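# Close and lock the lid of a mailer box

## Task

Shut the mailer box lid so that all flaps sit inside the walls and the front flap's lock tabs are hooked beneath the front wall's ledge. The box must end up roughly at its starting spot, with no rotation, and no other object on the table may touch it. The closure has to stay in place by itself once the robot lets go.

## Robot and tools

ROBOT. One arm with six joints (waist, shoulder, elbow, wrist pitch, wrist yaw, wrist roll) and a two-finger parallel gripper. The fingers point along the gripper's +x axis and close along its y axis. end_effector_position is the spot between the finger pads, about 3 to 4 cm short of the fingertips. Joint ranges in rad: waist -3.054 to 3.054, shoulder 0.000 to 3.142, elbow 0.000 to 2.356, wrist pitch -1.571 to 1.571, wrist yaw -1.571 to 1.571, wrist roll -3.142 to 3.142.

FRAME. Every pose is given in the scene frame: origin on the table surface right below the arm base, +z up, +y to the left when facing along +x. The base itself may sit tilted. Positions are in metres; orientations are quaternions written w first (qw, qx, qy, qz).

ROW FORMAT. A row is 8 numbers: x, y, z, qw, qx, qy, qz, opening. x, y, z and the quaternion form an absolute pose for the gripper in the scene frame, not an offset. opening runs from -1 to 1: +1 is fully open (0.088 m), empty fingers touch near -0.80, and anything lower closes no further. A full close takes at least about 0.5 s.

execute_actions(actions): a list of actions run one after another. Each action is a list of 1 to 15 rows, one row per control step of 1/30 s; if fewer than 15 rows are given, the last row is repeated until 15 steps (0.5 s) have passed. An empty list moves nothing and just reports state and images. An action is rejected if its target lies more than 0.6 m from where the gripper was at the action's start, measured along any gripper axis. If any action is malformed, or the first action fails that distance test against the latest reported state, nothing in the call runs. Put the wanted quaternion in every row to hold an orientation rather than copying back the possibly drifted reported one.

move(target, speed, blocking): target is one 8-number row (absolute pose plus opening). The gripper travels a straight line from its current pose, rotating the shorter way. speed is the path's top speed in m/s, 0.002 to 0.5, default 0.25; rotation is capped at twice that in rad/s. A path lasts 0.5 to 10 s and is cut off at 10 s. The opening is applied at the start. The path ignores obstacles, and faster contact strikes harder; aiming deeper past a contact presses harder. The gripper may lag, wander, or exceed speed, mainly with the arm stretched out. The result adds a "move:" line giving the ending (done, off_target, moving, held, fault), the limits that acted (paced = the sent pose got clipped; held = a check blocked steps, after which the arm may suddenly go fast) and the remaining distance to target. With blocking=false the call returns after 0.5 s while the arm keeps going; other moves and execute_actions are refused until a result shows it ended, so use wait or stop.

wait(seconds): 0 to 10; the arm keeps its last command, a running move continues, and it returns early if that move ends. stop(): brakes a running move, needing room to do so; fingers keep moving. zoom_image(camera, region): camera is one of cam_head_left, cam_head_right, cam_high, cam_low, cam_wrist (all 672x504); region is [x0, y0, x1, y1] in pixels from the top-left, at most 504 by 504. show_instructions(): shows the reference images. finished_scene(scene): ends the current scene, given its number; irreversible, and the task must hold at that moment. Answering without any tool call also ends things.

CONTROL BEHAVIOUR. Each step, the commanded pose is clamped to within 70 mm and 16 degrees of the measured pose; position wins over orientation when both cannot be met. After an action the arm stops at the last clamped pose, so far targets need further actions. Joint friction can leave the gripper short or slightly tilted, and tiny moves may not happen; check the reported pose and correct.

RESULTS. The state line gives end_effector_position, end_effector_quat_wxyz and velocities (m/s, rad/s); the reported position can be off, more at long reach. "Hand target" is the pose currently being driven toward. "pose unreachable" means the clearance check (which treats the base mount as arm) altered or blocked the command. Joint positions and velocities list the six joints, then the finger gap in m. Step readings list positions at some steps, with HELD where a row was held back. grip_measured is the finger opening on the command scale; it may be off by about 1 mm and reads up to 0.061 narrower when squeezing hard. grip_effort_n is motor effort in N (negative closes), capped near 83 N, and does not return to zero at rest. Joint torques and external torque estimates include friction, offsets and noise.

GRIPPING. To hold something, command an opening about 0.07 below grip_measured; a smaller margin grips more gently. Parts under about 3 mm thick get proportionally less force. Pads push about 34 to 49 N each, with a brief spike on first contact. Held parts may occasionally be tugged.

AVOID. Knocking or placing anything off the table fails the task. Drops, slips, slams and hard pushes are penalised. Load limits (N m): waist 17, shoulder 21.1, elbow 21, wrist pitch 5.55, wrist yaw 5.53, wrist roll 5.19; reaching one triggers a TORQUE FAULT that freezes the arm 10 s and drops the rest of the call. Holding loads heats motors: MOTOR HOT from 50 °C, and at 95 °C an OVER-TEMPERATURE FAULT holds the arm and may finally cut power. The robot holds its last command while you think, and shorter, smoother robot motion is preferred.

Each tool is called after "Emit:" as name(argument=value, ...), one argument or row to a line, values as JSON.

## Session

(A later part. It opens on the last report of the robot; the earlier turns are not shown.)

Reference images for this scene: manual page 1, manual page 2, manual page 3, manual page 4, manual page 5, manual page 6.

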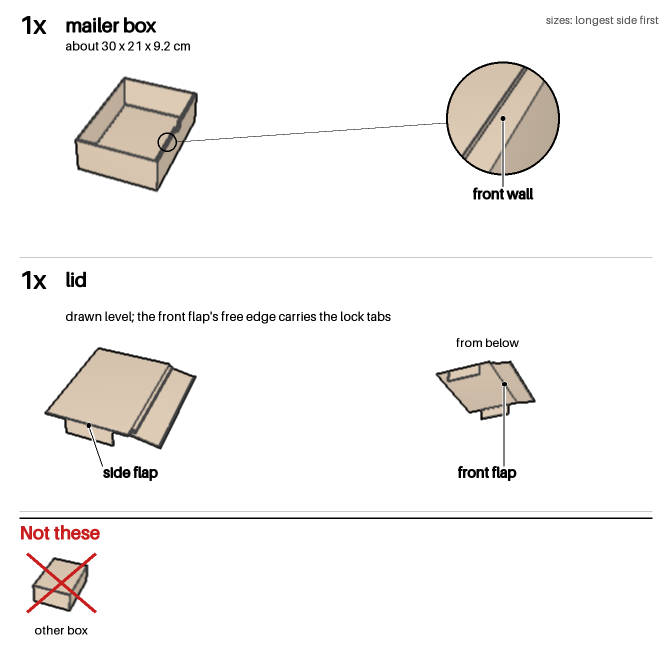

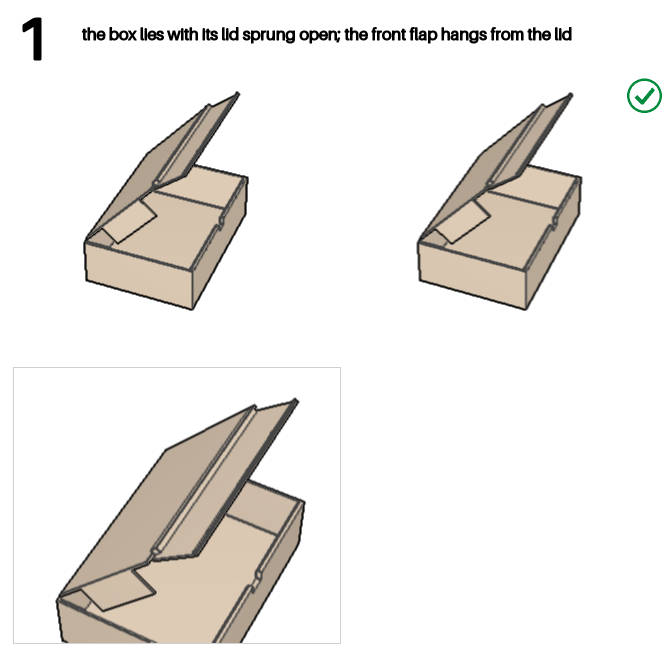

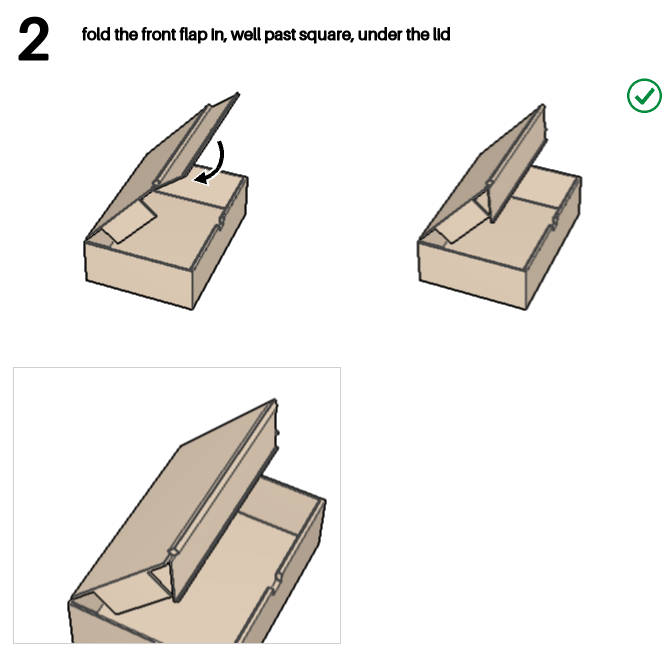

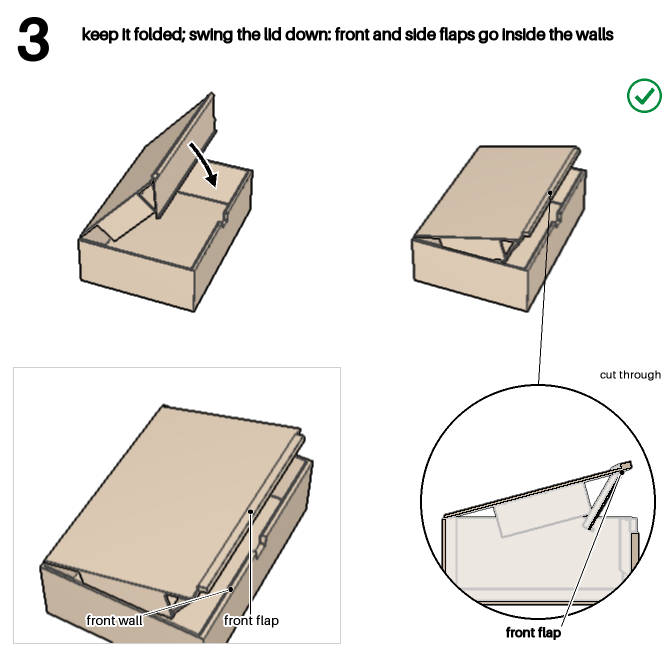

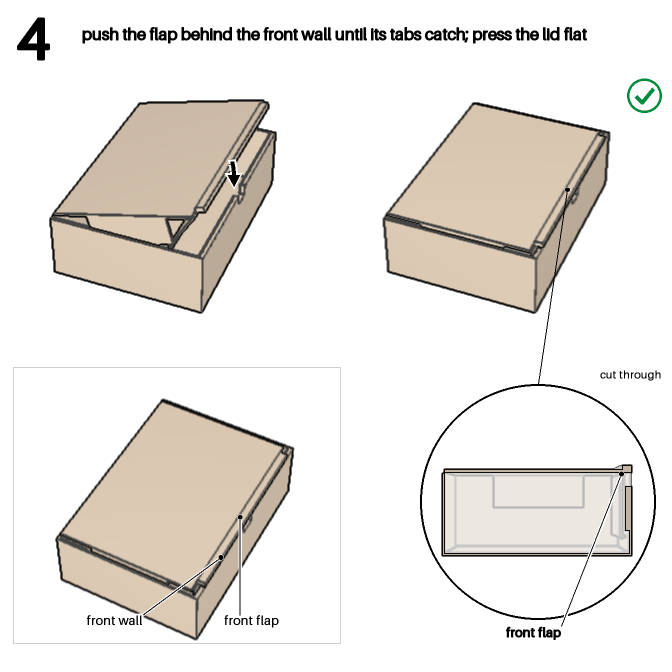

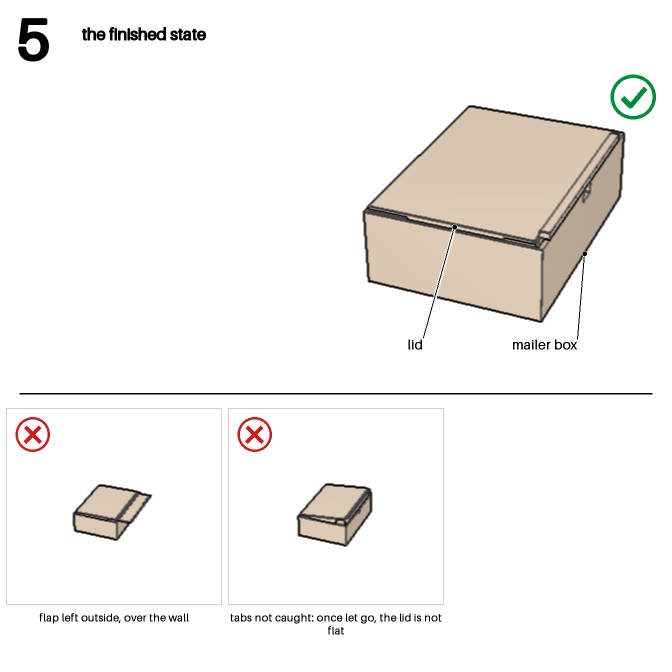

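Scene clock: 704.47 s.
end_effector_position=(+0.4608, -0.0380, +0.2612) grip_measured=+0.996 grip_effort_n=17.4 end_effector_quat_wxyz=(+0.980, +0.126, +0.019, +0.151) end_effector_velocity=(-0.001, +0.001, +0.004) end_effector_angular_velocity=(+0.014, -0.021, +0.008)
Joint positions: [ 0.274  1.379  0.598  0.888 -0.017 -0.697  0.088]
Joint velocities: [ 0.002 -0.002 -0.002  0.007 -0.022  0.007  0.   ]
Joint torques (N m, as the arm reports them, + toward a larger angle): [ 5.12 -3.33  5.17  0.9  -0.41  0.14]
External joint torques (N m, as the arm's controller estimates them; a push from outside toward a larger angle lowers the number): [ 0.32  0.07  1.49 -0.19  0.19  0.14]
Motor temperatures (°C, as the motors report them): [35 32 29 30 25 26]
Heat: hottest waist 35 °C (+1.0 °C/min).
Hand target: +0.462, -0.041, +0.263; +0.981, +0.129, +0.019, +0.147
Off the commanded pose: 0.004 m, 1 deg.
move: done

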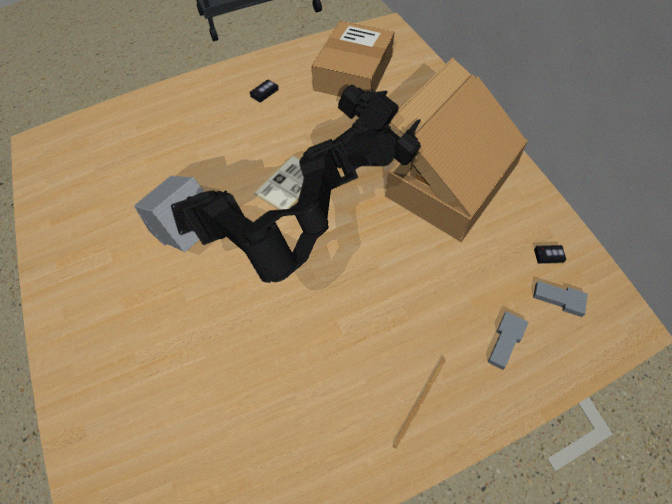

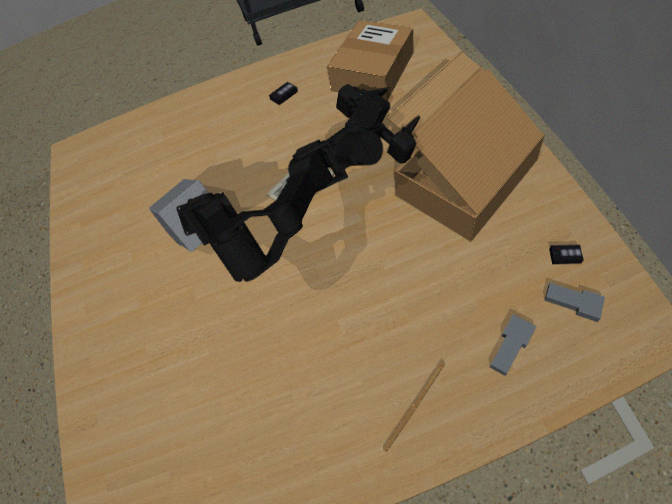

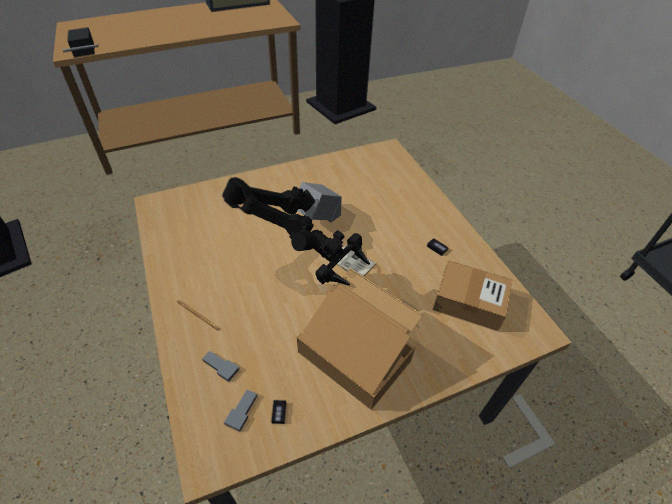

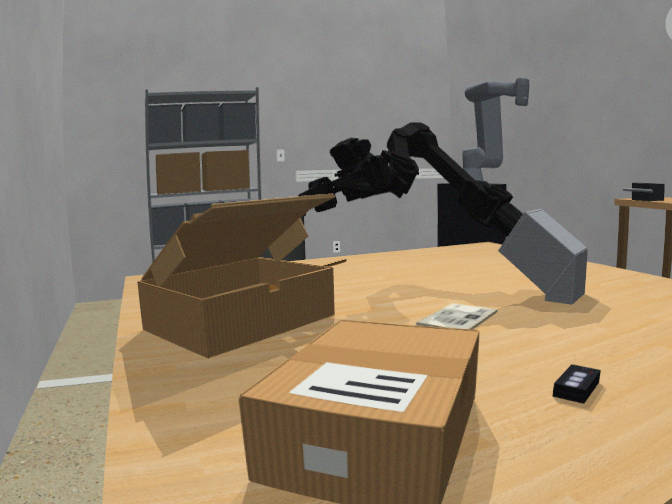

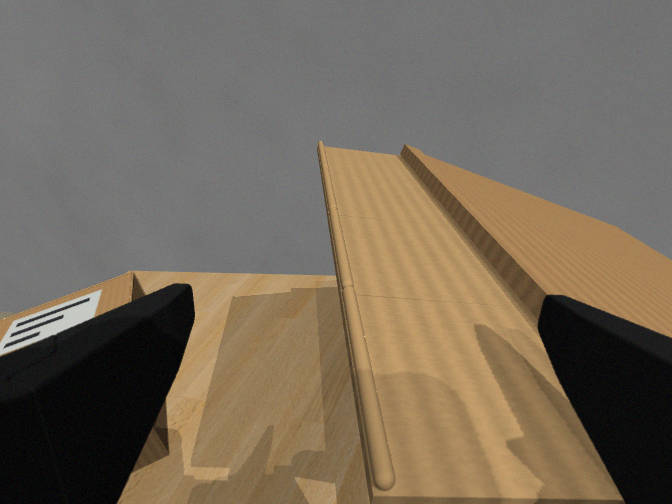

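Emit:
move(
  target=[0.477,-0.076,0.309,0.955,0.239,0.042,0.17,1],
  speed=0.12,
)

Emit:
move(
  target=[0.5,-0.131,0.349,0.921,0.335,0.068,0.188,1],
  speed=0.12,
)

Emit:
move(
  target=[0.503,-0.138,0.318,0.921,0.335,0.068,0.188,1],
  speed=0.08,
)

Scene clock: 714.70 s.
end_effector_position=(+0.4761, -0.0723, +0.3068) grip_measured=+0.996 grip_effort_n=17.4 end_effector_quat_wxyz=(+0.955, +0.236, +0.043, +0.174) end_effector_velocity=(-0.002, +0.003, -0.005) end_effector_angular_velocity=(+0.011, +0.032, +0.020)
Joint positions: [ 0.317  1.251  0.792  0.522 -0.006 -0.471  0.088]
Joint velocities: [-0.002 -0.002  0.002 -0.037  0.007  0.022 -0.   ]
Joint torques (N m, as the arm reports them, + toward a larger angle): [ 4.74 -3.14  5.81  0.88 -0.42  0.12]
External joint torques (N m, as the arm's controller estimates them; a push from outside toward a larger angle lowers the number): [ 0.25 -0.09  1.66 -0.18  0.17  0.14]
Motor temperatures (°C, as the motors report them): [35 32 30 30 25 26]
Heat: hottest waist 35 °C (+1.0 °C/min).
Hand target: +0.477, -0.076, +0.309; +0.955, +0.239, +0.042, +0.170
Off the commanded pose: 0.004 m, 1 deg.
move: done

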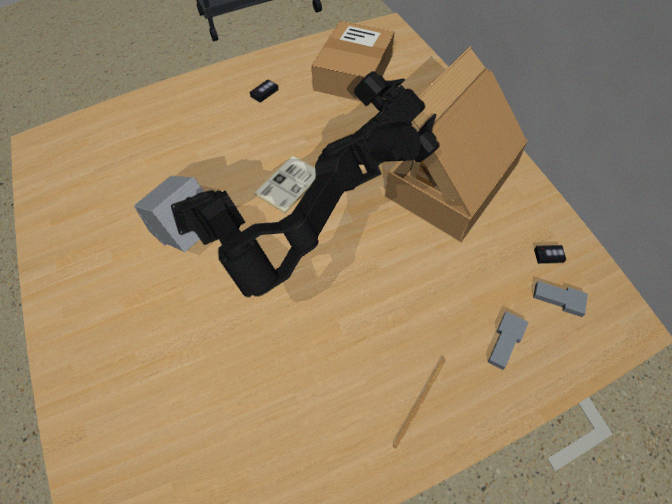

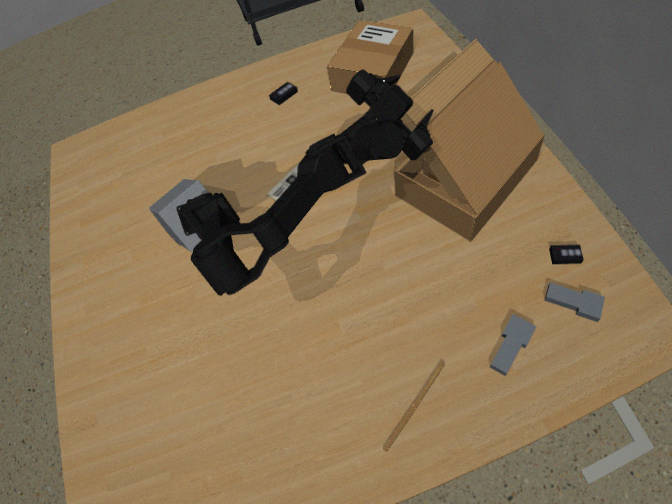

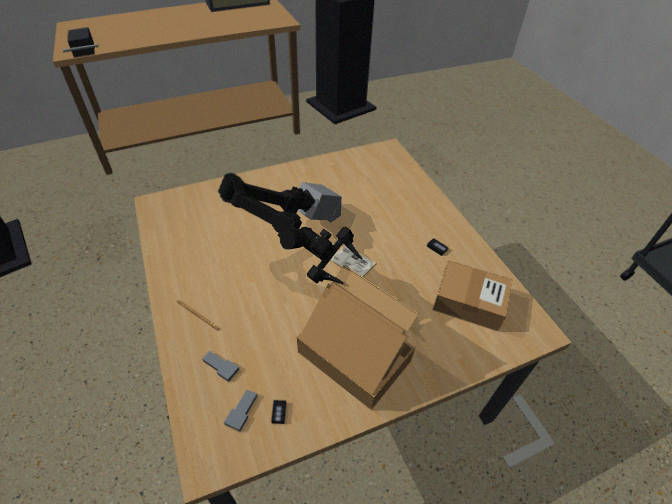

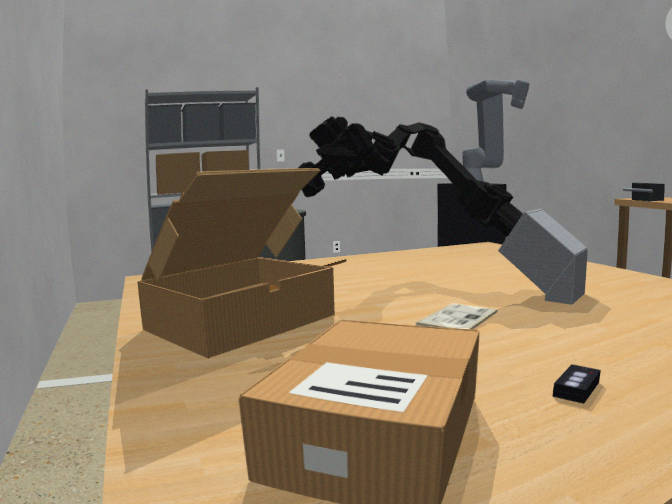

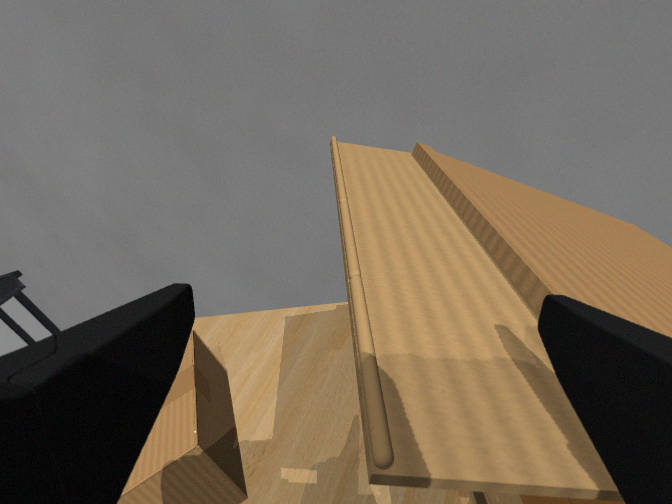

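Scene clock: 716.03 s.
end_effector_position=(+0.4990, -0.1284, +0.3482) grip_measured=+0.996 grip_effort_n=17.4 end_effector_quat_wxyz=(+0.922, +0.332, +0.069, +0.189) end_effector_velocity=(+0.001, -0.002, +0.001) end_effector_angular_velocity=(+0.020, +0.009, +0.009)
Joint positions: [ 0.298  1.221  1.097  0.151 -0.048 -0.264  0.088]
Joint velocities: [-0.002  0.002  0.017 -0.022 -0.007  0.022 -0.   ]
Joint torques (N m, as the arm reports them, + toward a larger angle): [ 4.24 -2.62  6.04  0.86 -0.79  0.12]
External joint torques (N m, as the arm's controller estimates them; a push from outside toward a larger angle lowers the number): [-0.18  0.5   1.76 -0.2  -0.19  0.15]
Motor temperatures (°C, as the motors report them): [35 32 30 30 25 26]
Heat: hottest waist 35 °C (+1.0 °C/min).
Hand target: +0.500, -0.131, +0.349; +0.921, +0.335, +0.068, +0.188
Off the commanded pose: 0.003 m, 0 deg.
move: done

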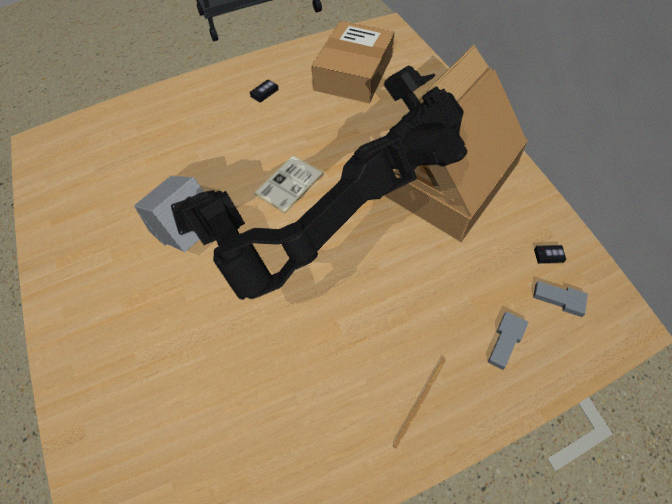

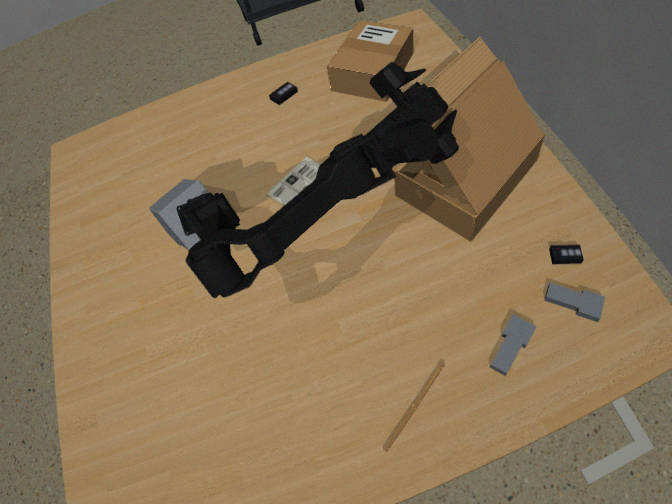

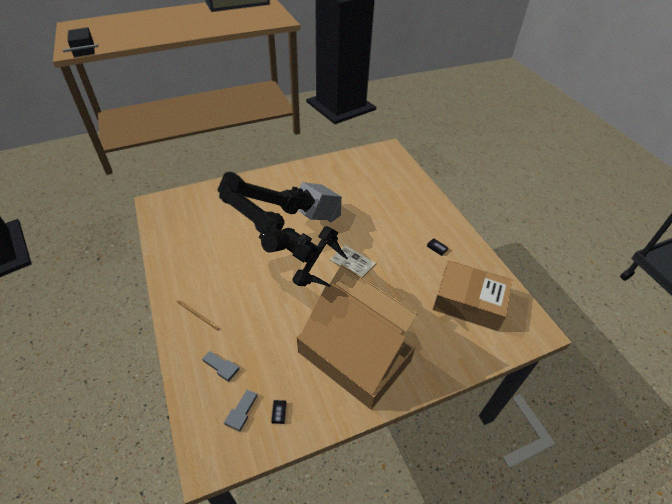

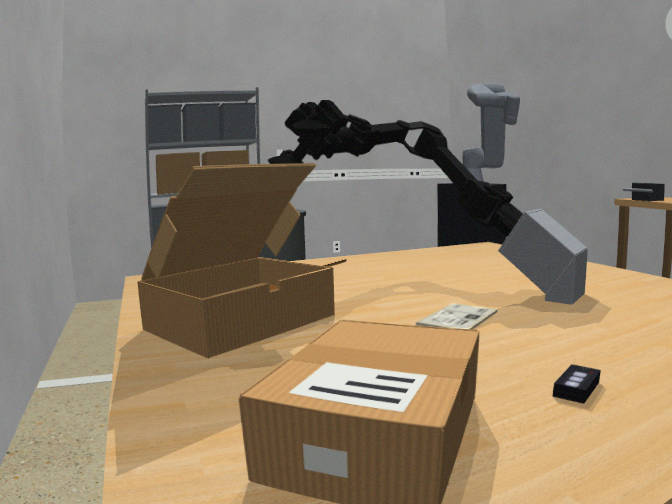

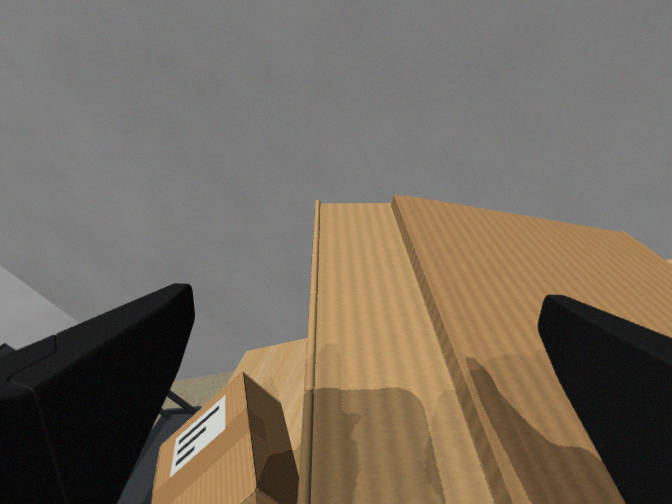

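Scene clock: 716.87 s.
end_effector_position=(+0.5028, -0.1431, +0.3234) grip_measured=+0.996 grip_effort_n=17.4 end_effector_quat_wxyz=(+0.923, +0.333, +0.062, +0.184) end_effector_velocity=(-0.000, +0.000, -0.005) end_effector_angular_velocity=(-0.006, -0.005, +0.005)
Joint positions: [ 0.181  1.222  1.075  0.191 -0.164 -0.259  0.088]
Joint velocities: [-0.017  0.002 -0.007  0.007 -0.022 -0.007 -0.   ]
Joint torques (N m, as the arm reports them, + toward a larger angle): [ 4.3  -2.41  3.96  1.27 -0.84  0.12]
External joint torques (N m, as the arm's controller estimates them; a push from outside toward a larger angle lowers the number): [-0.07  1.53 -0.41  0.18 -0.24  0.15]
Motor temperatures (°C, as the motors report them): [35 32 30 30 25 26]
Heat: hottest waist 35 °C (+1.0 °C/min).
Hand target: +0.503, -0.138, +0.318; +0.921, +0.335, +0.068, +0.188
Off the commanded pose: 0.007 m, 1 deg.
move: done

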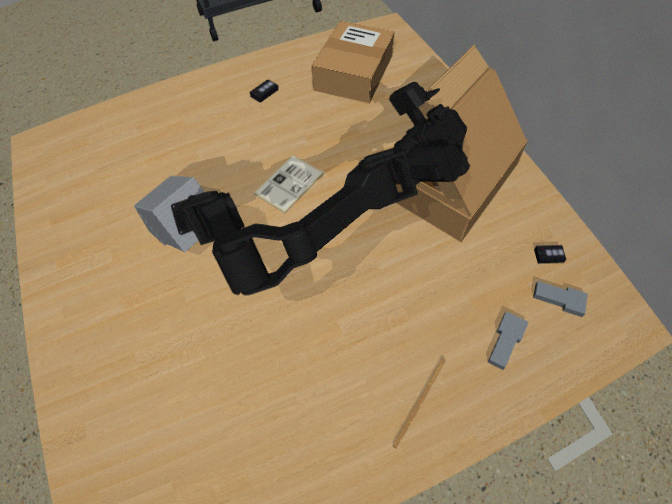

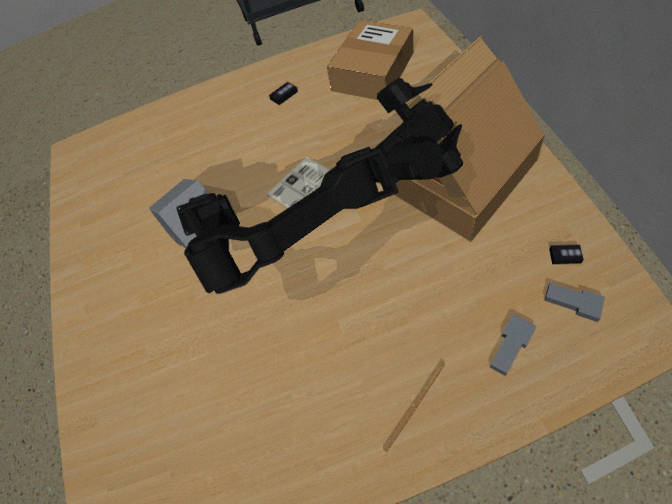

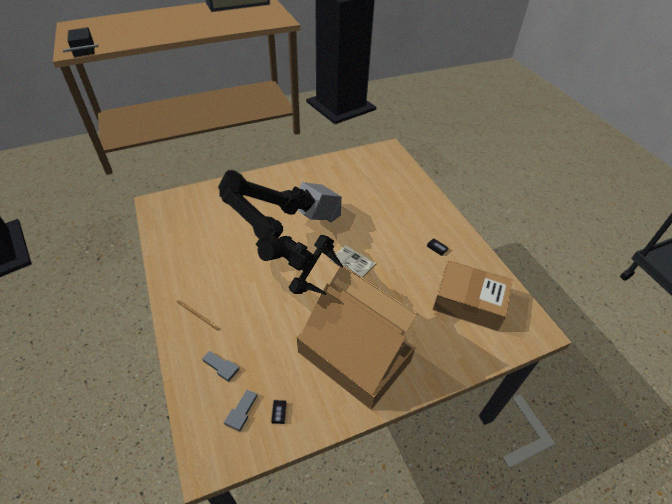

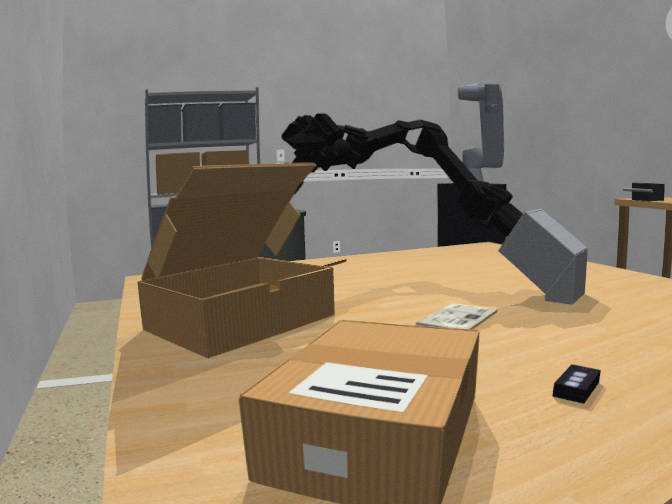

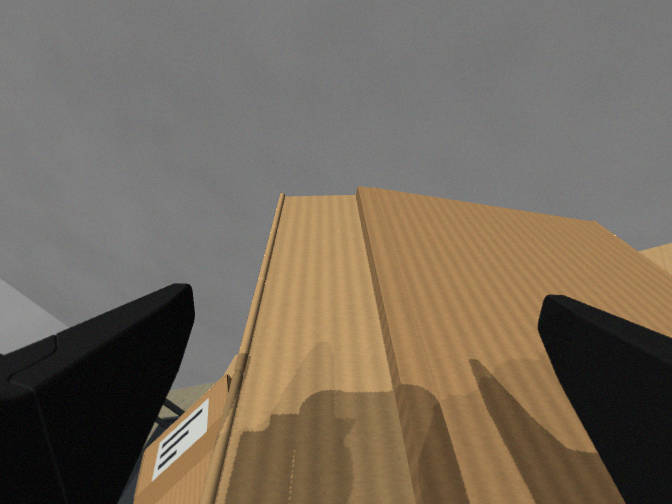

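Emit:
move(
  target=[0.492,-0.097,0.274,0.959,0.204,0.042,0.195,1],
  speed=0.08,
)

Emit:
zoom_image(
  camera="cam_low",
  region=[200,100,400,260],
)

Scene clock: 722.93 s.
end_effector_position=(+0.4926, -0.1018, +0.2796) grip_measured=+0.996 grip_effort_n=17.4 end_effector_quat_wxyz=(+0.959, +0.206, +0.037, +0.191) end_effector_velocity=(-0.001, -0.004, +0.003) end_effector_angular_velocity=(-0.015, -0.033, -0.009)
Joint positions: [ 0.142  1.273  0.874  0.443 -0.204 -0.527  0.088]
Joint velocities: [-0.007 -0.007 -0.007  0.022 -0.022 -0.022 -0.   ]
Joint torques (N m, as the arm reports them, + toward a larger angle): [ 4.38 -2.63  3.95  1.29 -0.78 -0.15]
External joint torques (N m, as the arm's controller estimates them; a push from outside toward a larger angle lowers the number): [-0.21  1.57 -0.19  0.2  -0.18 -0.14]
Motor temperatures (°C, as the motors report them): [35 32 30 30 25 26]
Heat: hottest waist 35 °C (+1.0 °C/min).
Hand target: +0.492, -0.097, +0.274; +0.959, +0.204, +0.042, +0.195
Off the commanded pose: 0.007 m, 1 deg.
move: done

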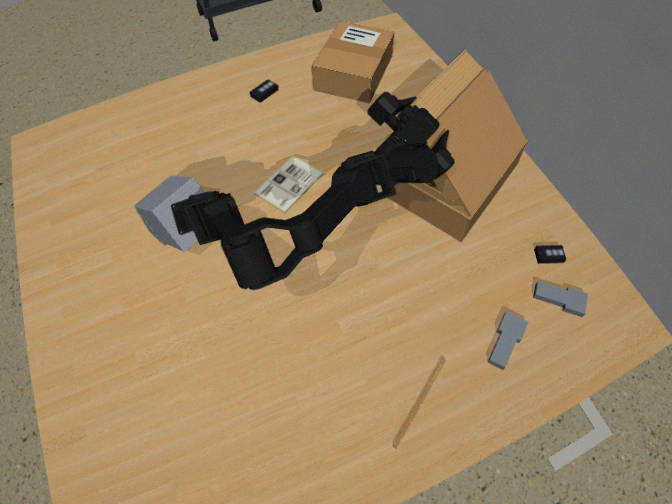

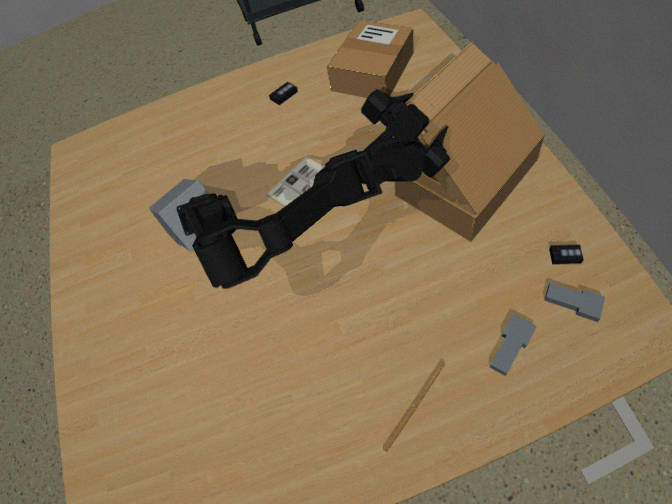

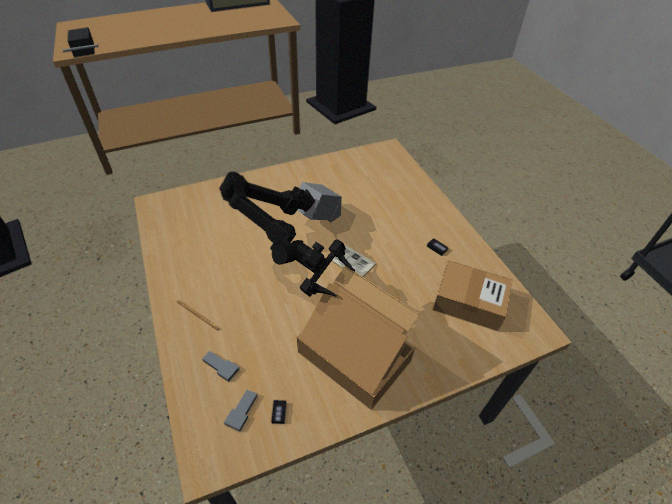

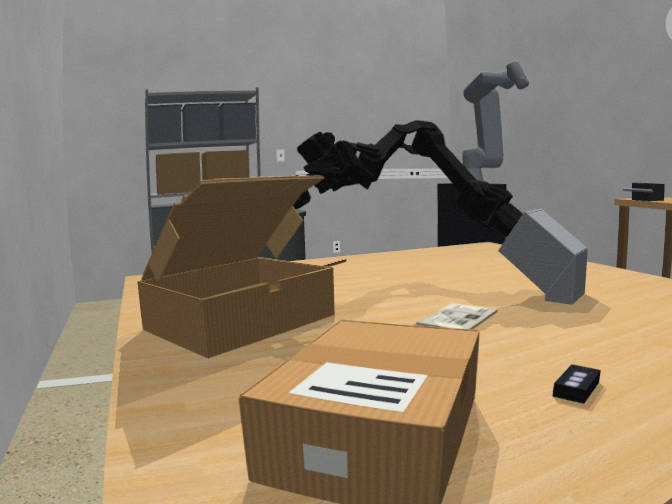

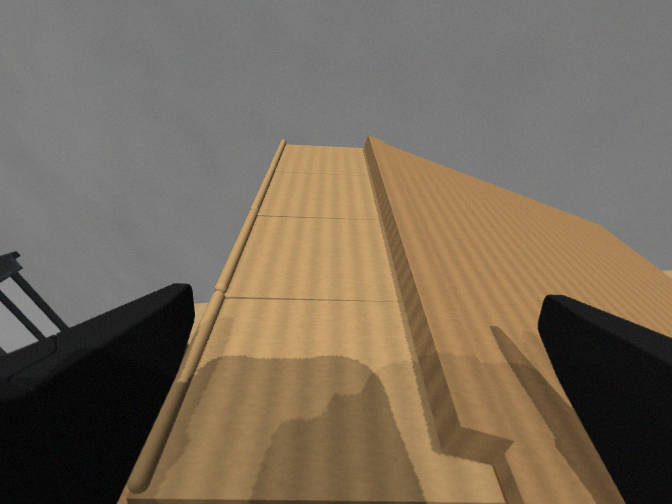

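Region (200, 100, 400, 260) of cam_low's 672x504 image, scaled by 2.520, with more detail than that image has; it fills the top 403 rows of this view, and the rest is white.

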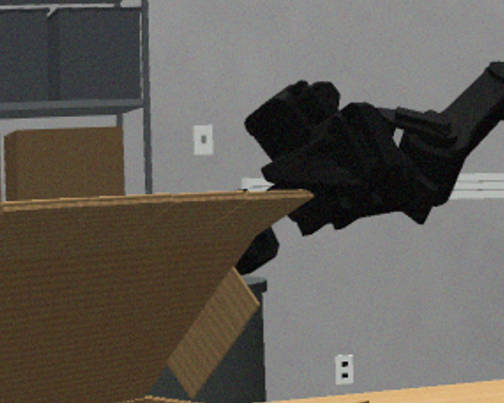

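Emit:
execute_actions(
  actions=[
    [[0.490,-0.093,0.283,0.947,0.254,0.052,0.193,1]],
    [[0.488,-0.088,0.279,0.947,0.254,0.052,0.193,1]],
    [[0.487,-0.086,0.273,0.962,0.187,0.038,0.196,1]],
    [[0.486,-0.084,0.267,0.973,0.12,0.024,0.198,1]],
    [[0.486,-0.084,0.267,0.973,0.12,0.024,0.198,1]],
  ],
)

Emit:
zoom_image(
  camera="cam_low",
  region=[200,100,400,260],
)

Scene clock: 730.33 s.
end_effector_position=(+0.4871, -0.0887, +0.2719) grip_measured=+0.996 grip_effort_n=17.4 end_effector_quat_wxyz=(+0.973, +0.122, +0.019, +0.193) end_effector_velocity=(-0.002, +0.002, -0.004) end_effector_angular_velocity=(-0.024, +0.012, +0.012)
Joint positions: [ 0.15   1.287  0.817  0.515 -0.196 -0.702  0.088]
Joint velocities: [-0.002 -0.002 -0.002 -0.022  0.007 -0.022  0.   ]
Joint torques (N m, as the arm reports them, + toward a larger angle): [ 4.44 -2.54  3.78  1.25 -0.81 -0.16]
External joint torques (N m, as the arm's controller estimates them; a push from outside toward a larger angle lowers the number): [-0.17  1.49 -0.18  0.19 -0.22 -0.16]
External joint torques at the end of the 1st action: [ 0.36  0.69 -0.22 -0.23  0.17  0.19]
External joint torques at the end of the 2nd action: [ 0.27  1.19 -0.34  0.15  0.17  0.16]
External joint torques at the end of the 3rd action: [-0.12  1.37 -0.24  0.18 -0.19 -0.14]
External joint torques at the end of the 4th action: [-0.1   1.38 -0.3   0.15 -0.19 -0.13]
Motor temperatures (°C, as the motors report them): [35 31 30 30 26 26]
Heat: hottest waist 35 °C (+1.0 °C/min).
Hand target: +0.486, -0.084, +0.267; +0.973, +0.120, +0.024, +0.198
Off the commanded pose: 0.007 m, 1 deg.
Step readings (end_effector_position; steps 1 to 15: 1st action; 16 to 30: 2nd action; 31 to 45: 3rd action; 46 to 60: 4th action; 61 to 75: 5th action):
0: (+0.4926, -0.1017, +0.2795)
1: (+0.4925, -0.1013, +0.2798)
2: (+0.4924, -0.1005, +0.2810)
4: (+0.4922, -0.0985, +0.2836)
8: (+0.4919, -0.0967, +0.2854)
15: (+0.4918, -0.0962, +0.2859)
16: (+0.4915, -0.0956, +0.2854)
17: (+0.4911, -0.0951, +0.2850)
19: (+0.4901, -0.0936, +0.2838)
23: (+0.4890, -0.0922, +0.2828)
30: (+0.4891, -0.0924, +0.2830)
31: (+0.4890, -0.0923, +0.2828)
32: (+0.4888, -0.0925, +0.2823)
34: (+0.4884, -0.0920, +0.2806)
38: (+0.4879, -0.0905, +0.2781)
45: (+0.4880, -0.0908, +0.2781)
46: (+0.4879, -0.0907, +0.2779)
47: (+0.4879, -0.0908, +0.2772)
49: (+0.4875, -0.0903, +0.2748)
53: (+0.4869, -0.0883, +0.2720)
60: (+0.4871, -0.0887, +0.2721)
61: (+0.4871, -0.0887, +0.2721)
62: (+0.4870, -0.0888, +0.2719)
64: (+0.4870, -0.0887, +0.2720)
68: (+0.4870, -0.0888, +0.2720)
75: end_effector_position above

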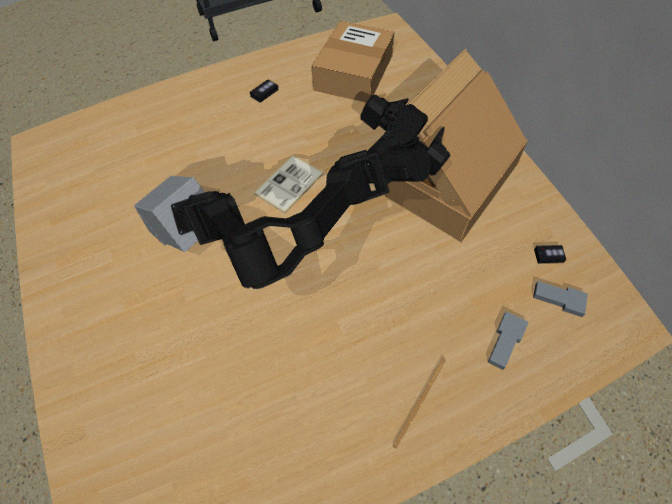

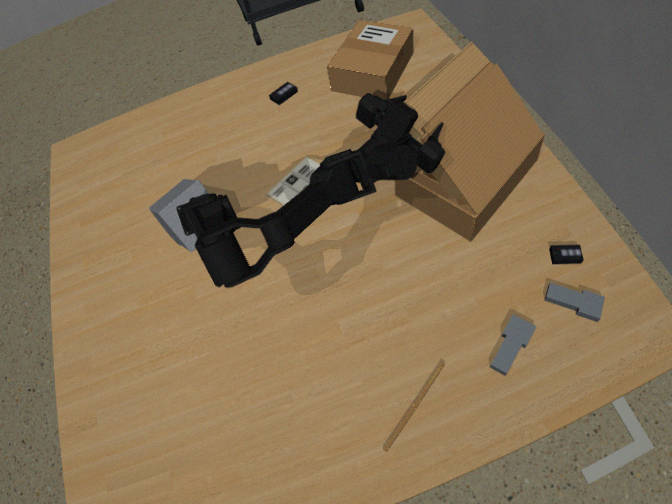

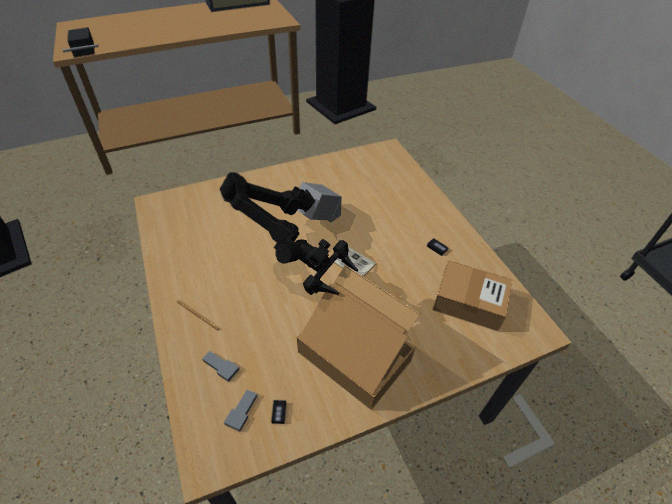

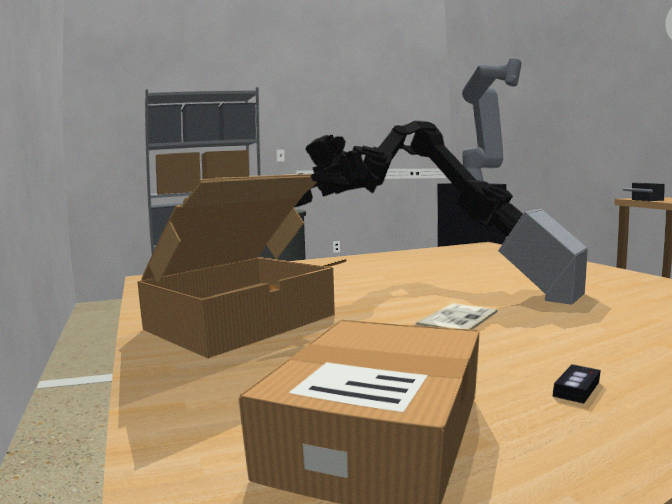

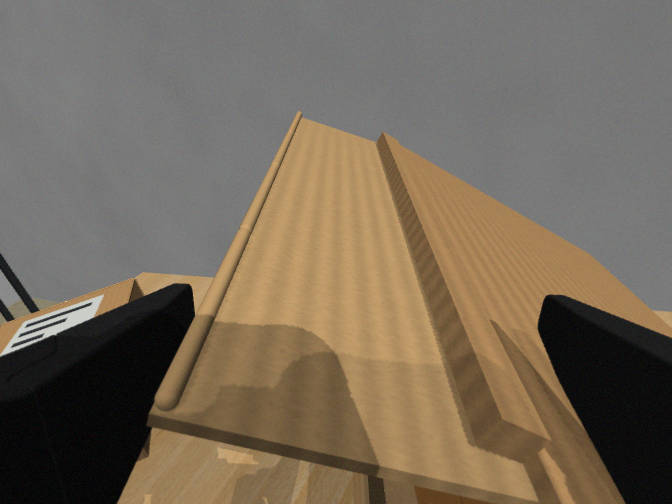

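Region (200, 100, 400, 260) of cam_low's 672x504 image, scaled by 2.520, with more detail than that image has; it fills the top 403 rows of this view, and the rest is white.

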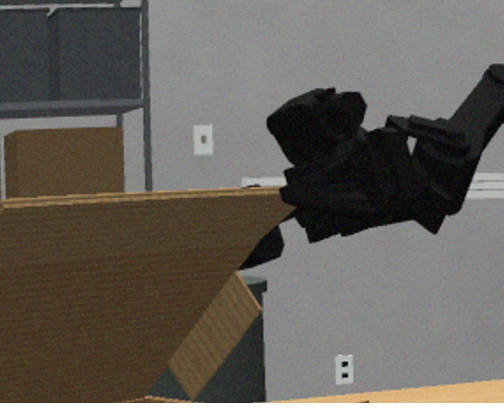

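Nice; tip near pad's top. Raise B slightly (roll 17) and close.

Emit:
execute_actions(
  actions=[
    [[0.486,-0.084,0.269,0.967,0.158,0.032,0.197,1]],
    [[0.487,-0.086,0.268,0.967,0.158,0.032,0.197,0.88]],
    [[0.488,-0.088,0.267,0.967,0.158,0.032,0.197,0.78]],
    [[0.488,-0.088,0.267,0.967,0.158,0.032,0.197,0.78]],
  ],
)

Scene clock: 735.37 s.
end_effector_position=(+0.4862, -0.0873, +0.2701) grip_measured=+0.783 grip_effort_n=-12.3 end_effector_quat_wxyz=(+0.967, +0.157, +0.028, +0.198) end_effector_velocity=(-0.002, +0.004, -0.003) end_effector_angular_velocity=(-0.020, +0.001, +0.020)
Joint positions: [ 0.143  1.287  0.817  0.504 -0.209 -0.631  0.077]
Joint velocities: [-0.002 -0.002 -0.002 -0.022 -0.007 -0.022 -0.   ]
Joint torques (N m, as the arm reports them, + toward a larger angle): [ 4.11 -2.69  5.67  0.91 -0.68  0.14]
External joint torques (N m, as the arm's controller estimates them; a push from outside toward a larger angle lowers the number): [-0.54  1.32  1.74 -0.14 -0.08  0.15]
External joint torques at the end of the 1st action: [ 0.38  1.14  0.18 -0.21  0.01  0.19]
External joint torques at the end of the 2nd action: [-0.22  1.2   0.96 -0.2  -0.18  0.18]
External joint torques at the end of the 3rd action: [-0.5   1.45  1.43 -0.18 -0.08  0.18]
Motor temperatures (°C, as the motors report them): [34 31 30 30 26 26]
Heat: hottest waist 34 °C (-1.0 °C/min).
Hand target: +0.488, -0.088, +0.267; +0.967, +0.158, +0.032, +0.197
Off the commanded pose: 0.004 m, 1 deg.
Step readings (end_effector_position; steps 1 to 15: 1st action; 16 to 30: 2nd action; 31 to 45: 3rd action; 46 to 60: 4th action):
0: (+0.4871, -0.0887, +0.2719)
1: (+0.4871, -0.0887, +0.2719)
2: (+0.4871, -0.0887, +0.2719)
4: (+0.4871, -0.0887, +0.2719)
8: (+0.4870, -0.0886, +0.2720)
15: (+0.4870, -0.0883, +0.2722)
16: (+0.4870, -0.0883, +0.2722)
17: (+0.4869, -0.0881, +0.2721)
19: (+0.4868, -0.0879, +0.2717)
23: (+0.4868, -0.0881, +0.2712)
30: (+0.4867, -0.0880, +0.2711)
31: (+0.4866, -0.0878, +0.2712)
32: (+0.4864, -0.0875, +0.2711)
34: (+0.4863, -0.0872, +0.2708)
38: (+0.4862, -0.0873, +0.2705)
45: (+0.4862, -0.0873, +0.2702)
46: (+0.4862, -0.0873, +0.2702)
47: (+0.4862, -0.0874, +0.2701)
49: (+0.4862, -0.0873, +0.2701)
53: (+0.4862, -0.0873, +0.2701)
60: end_effector_position above

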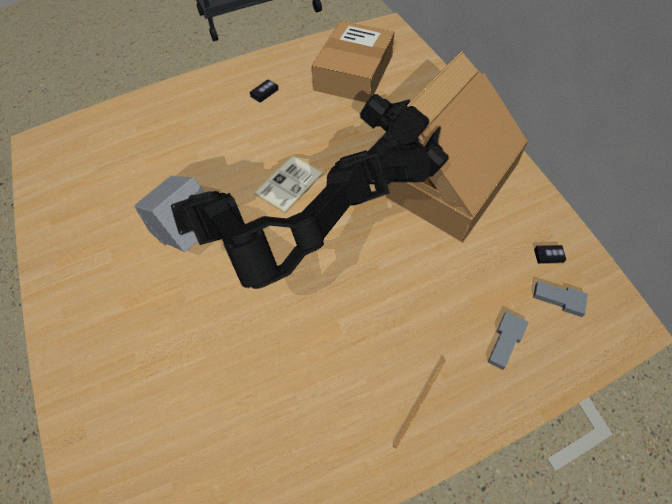

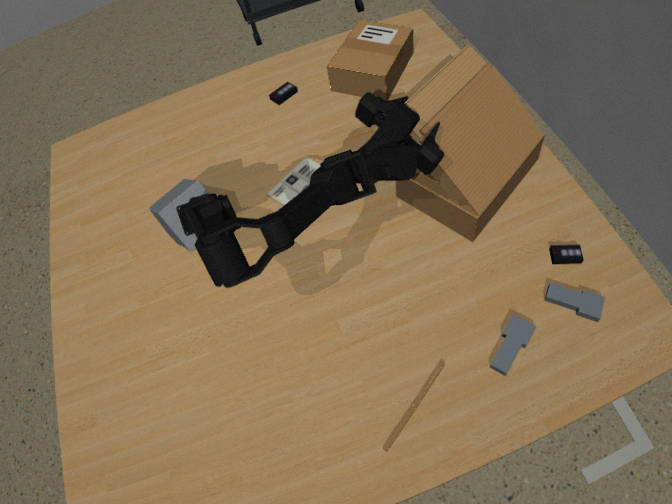

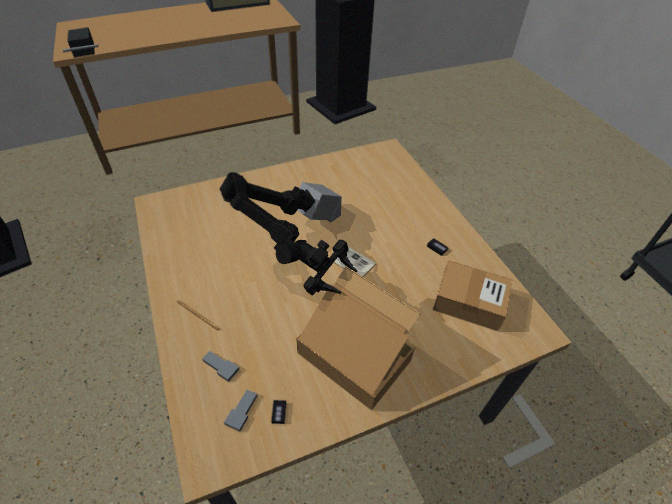

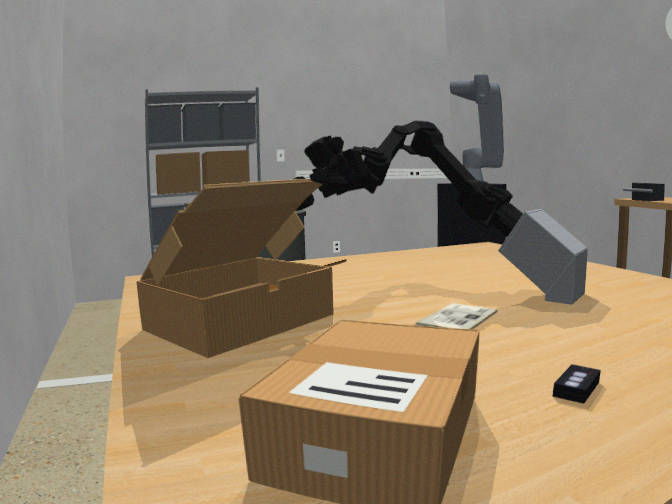

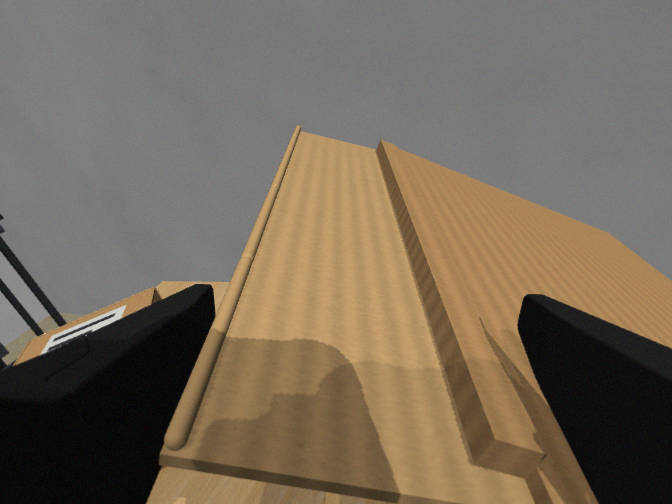

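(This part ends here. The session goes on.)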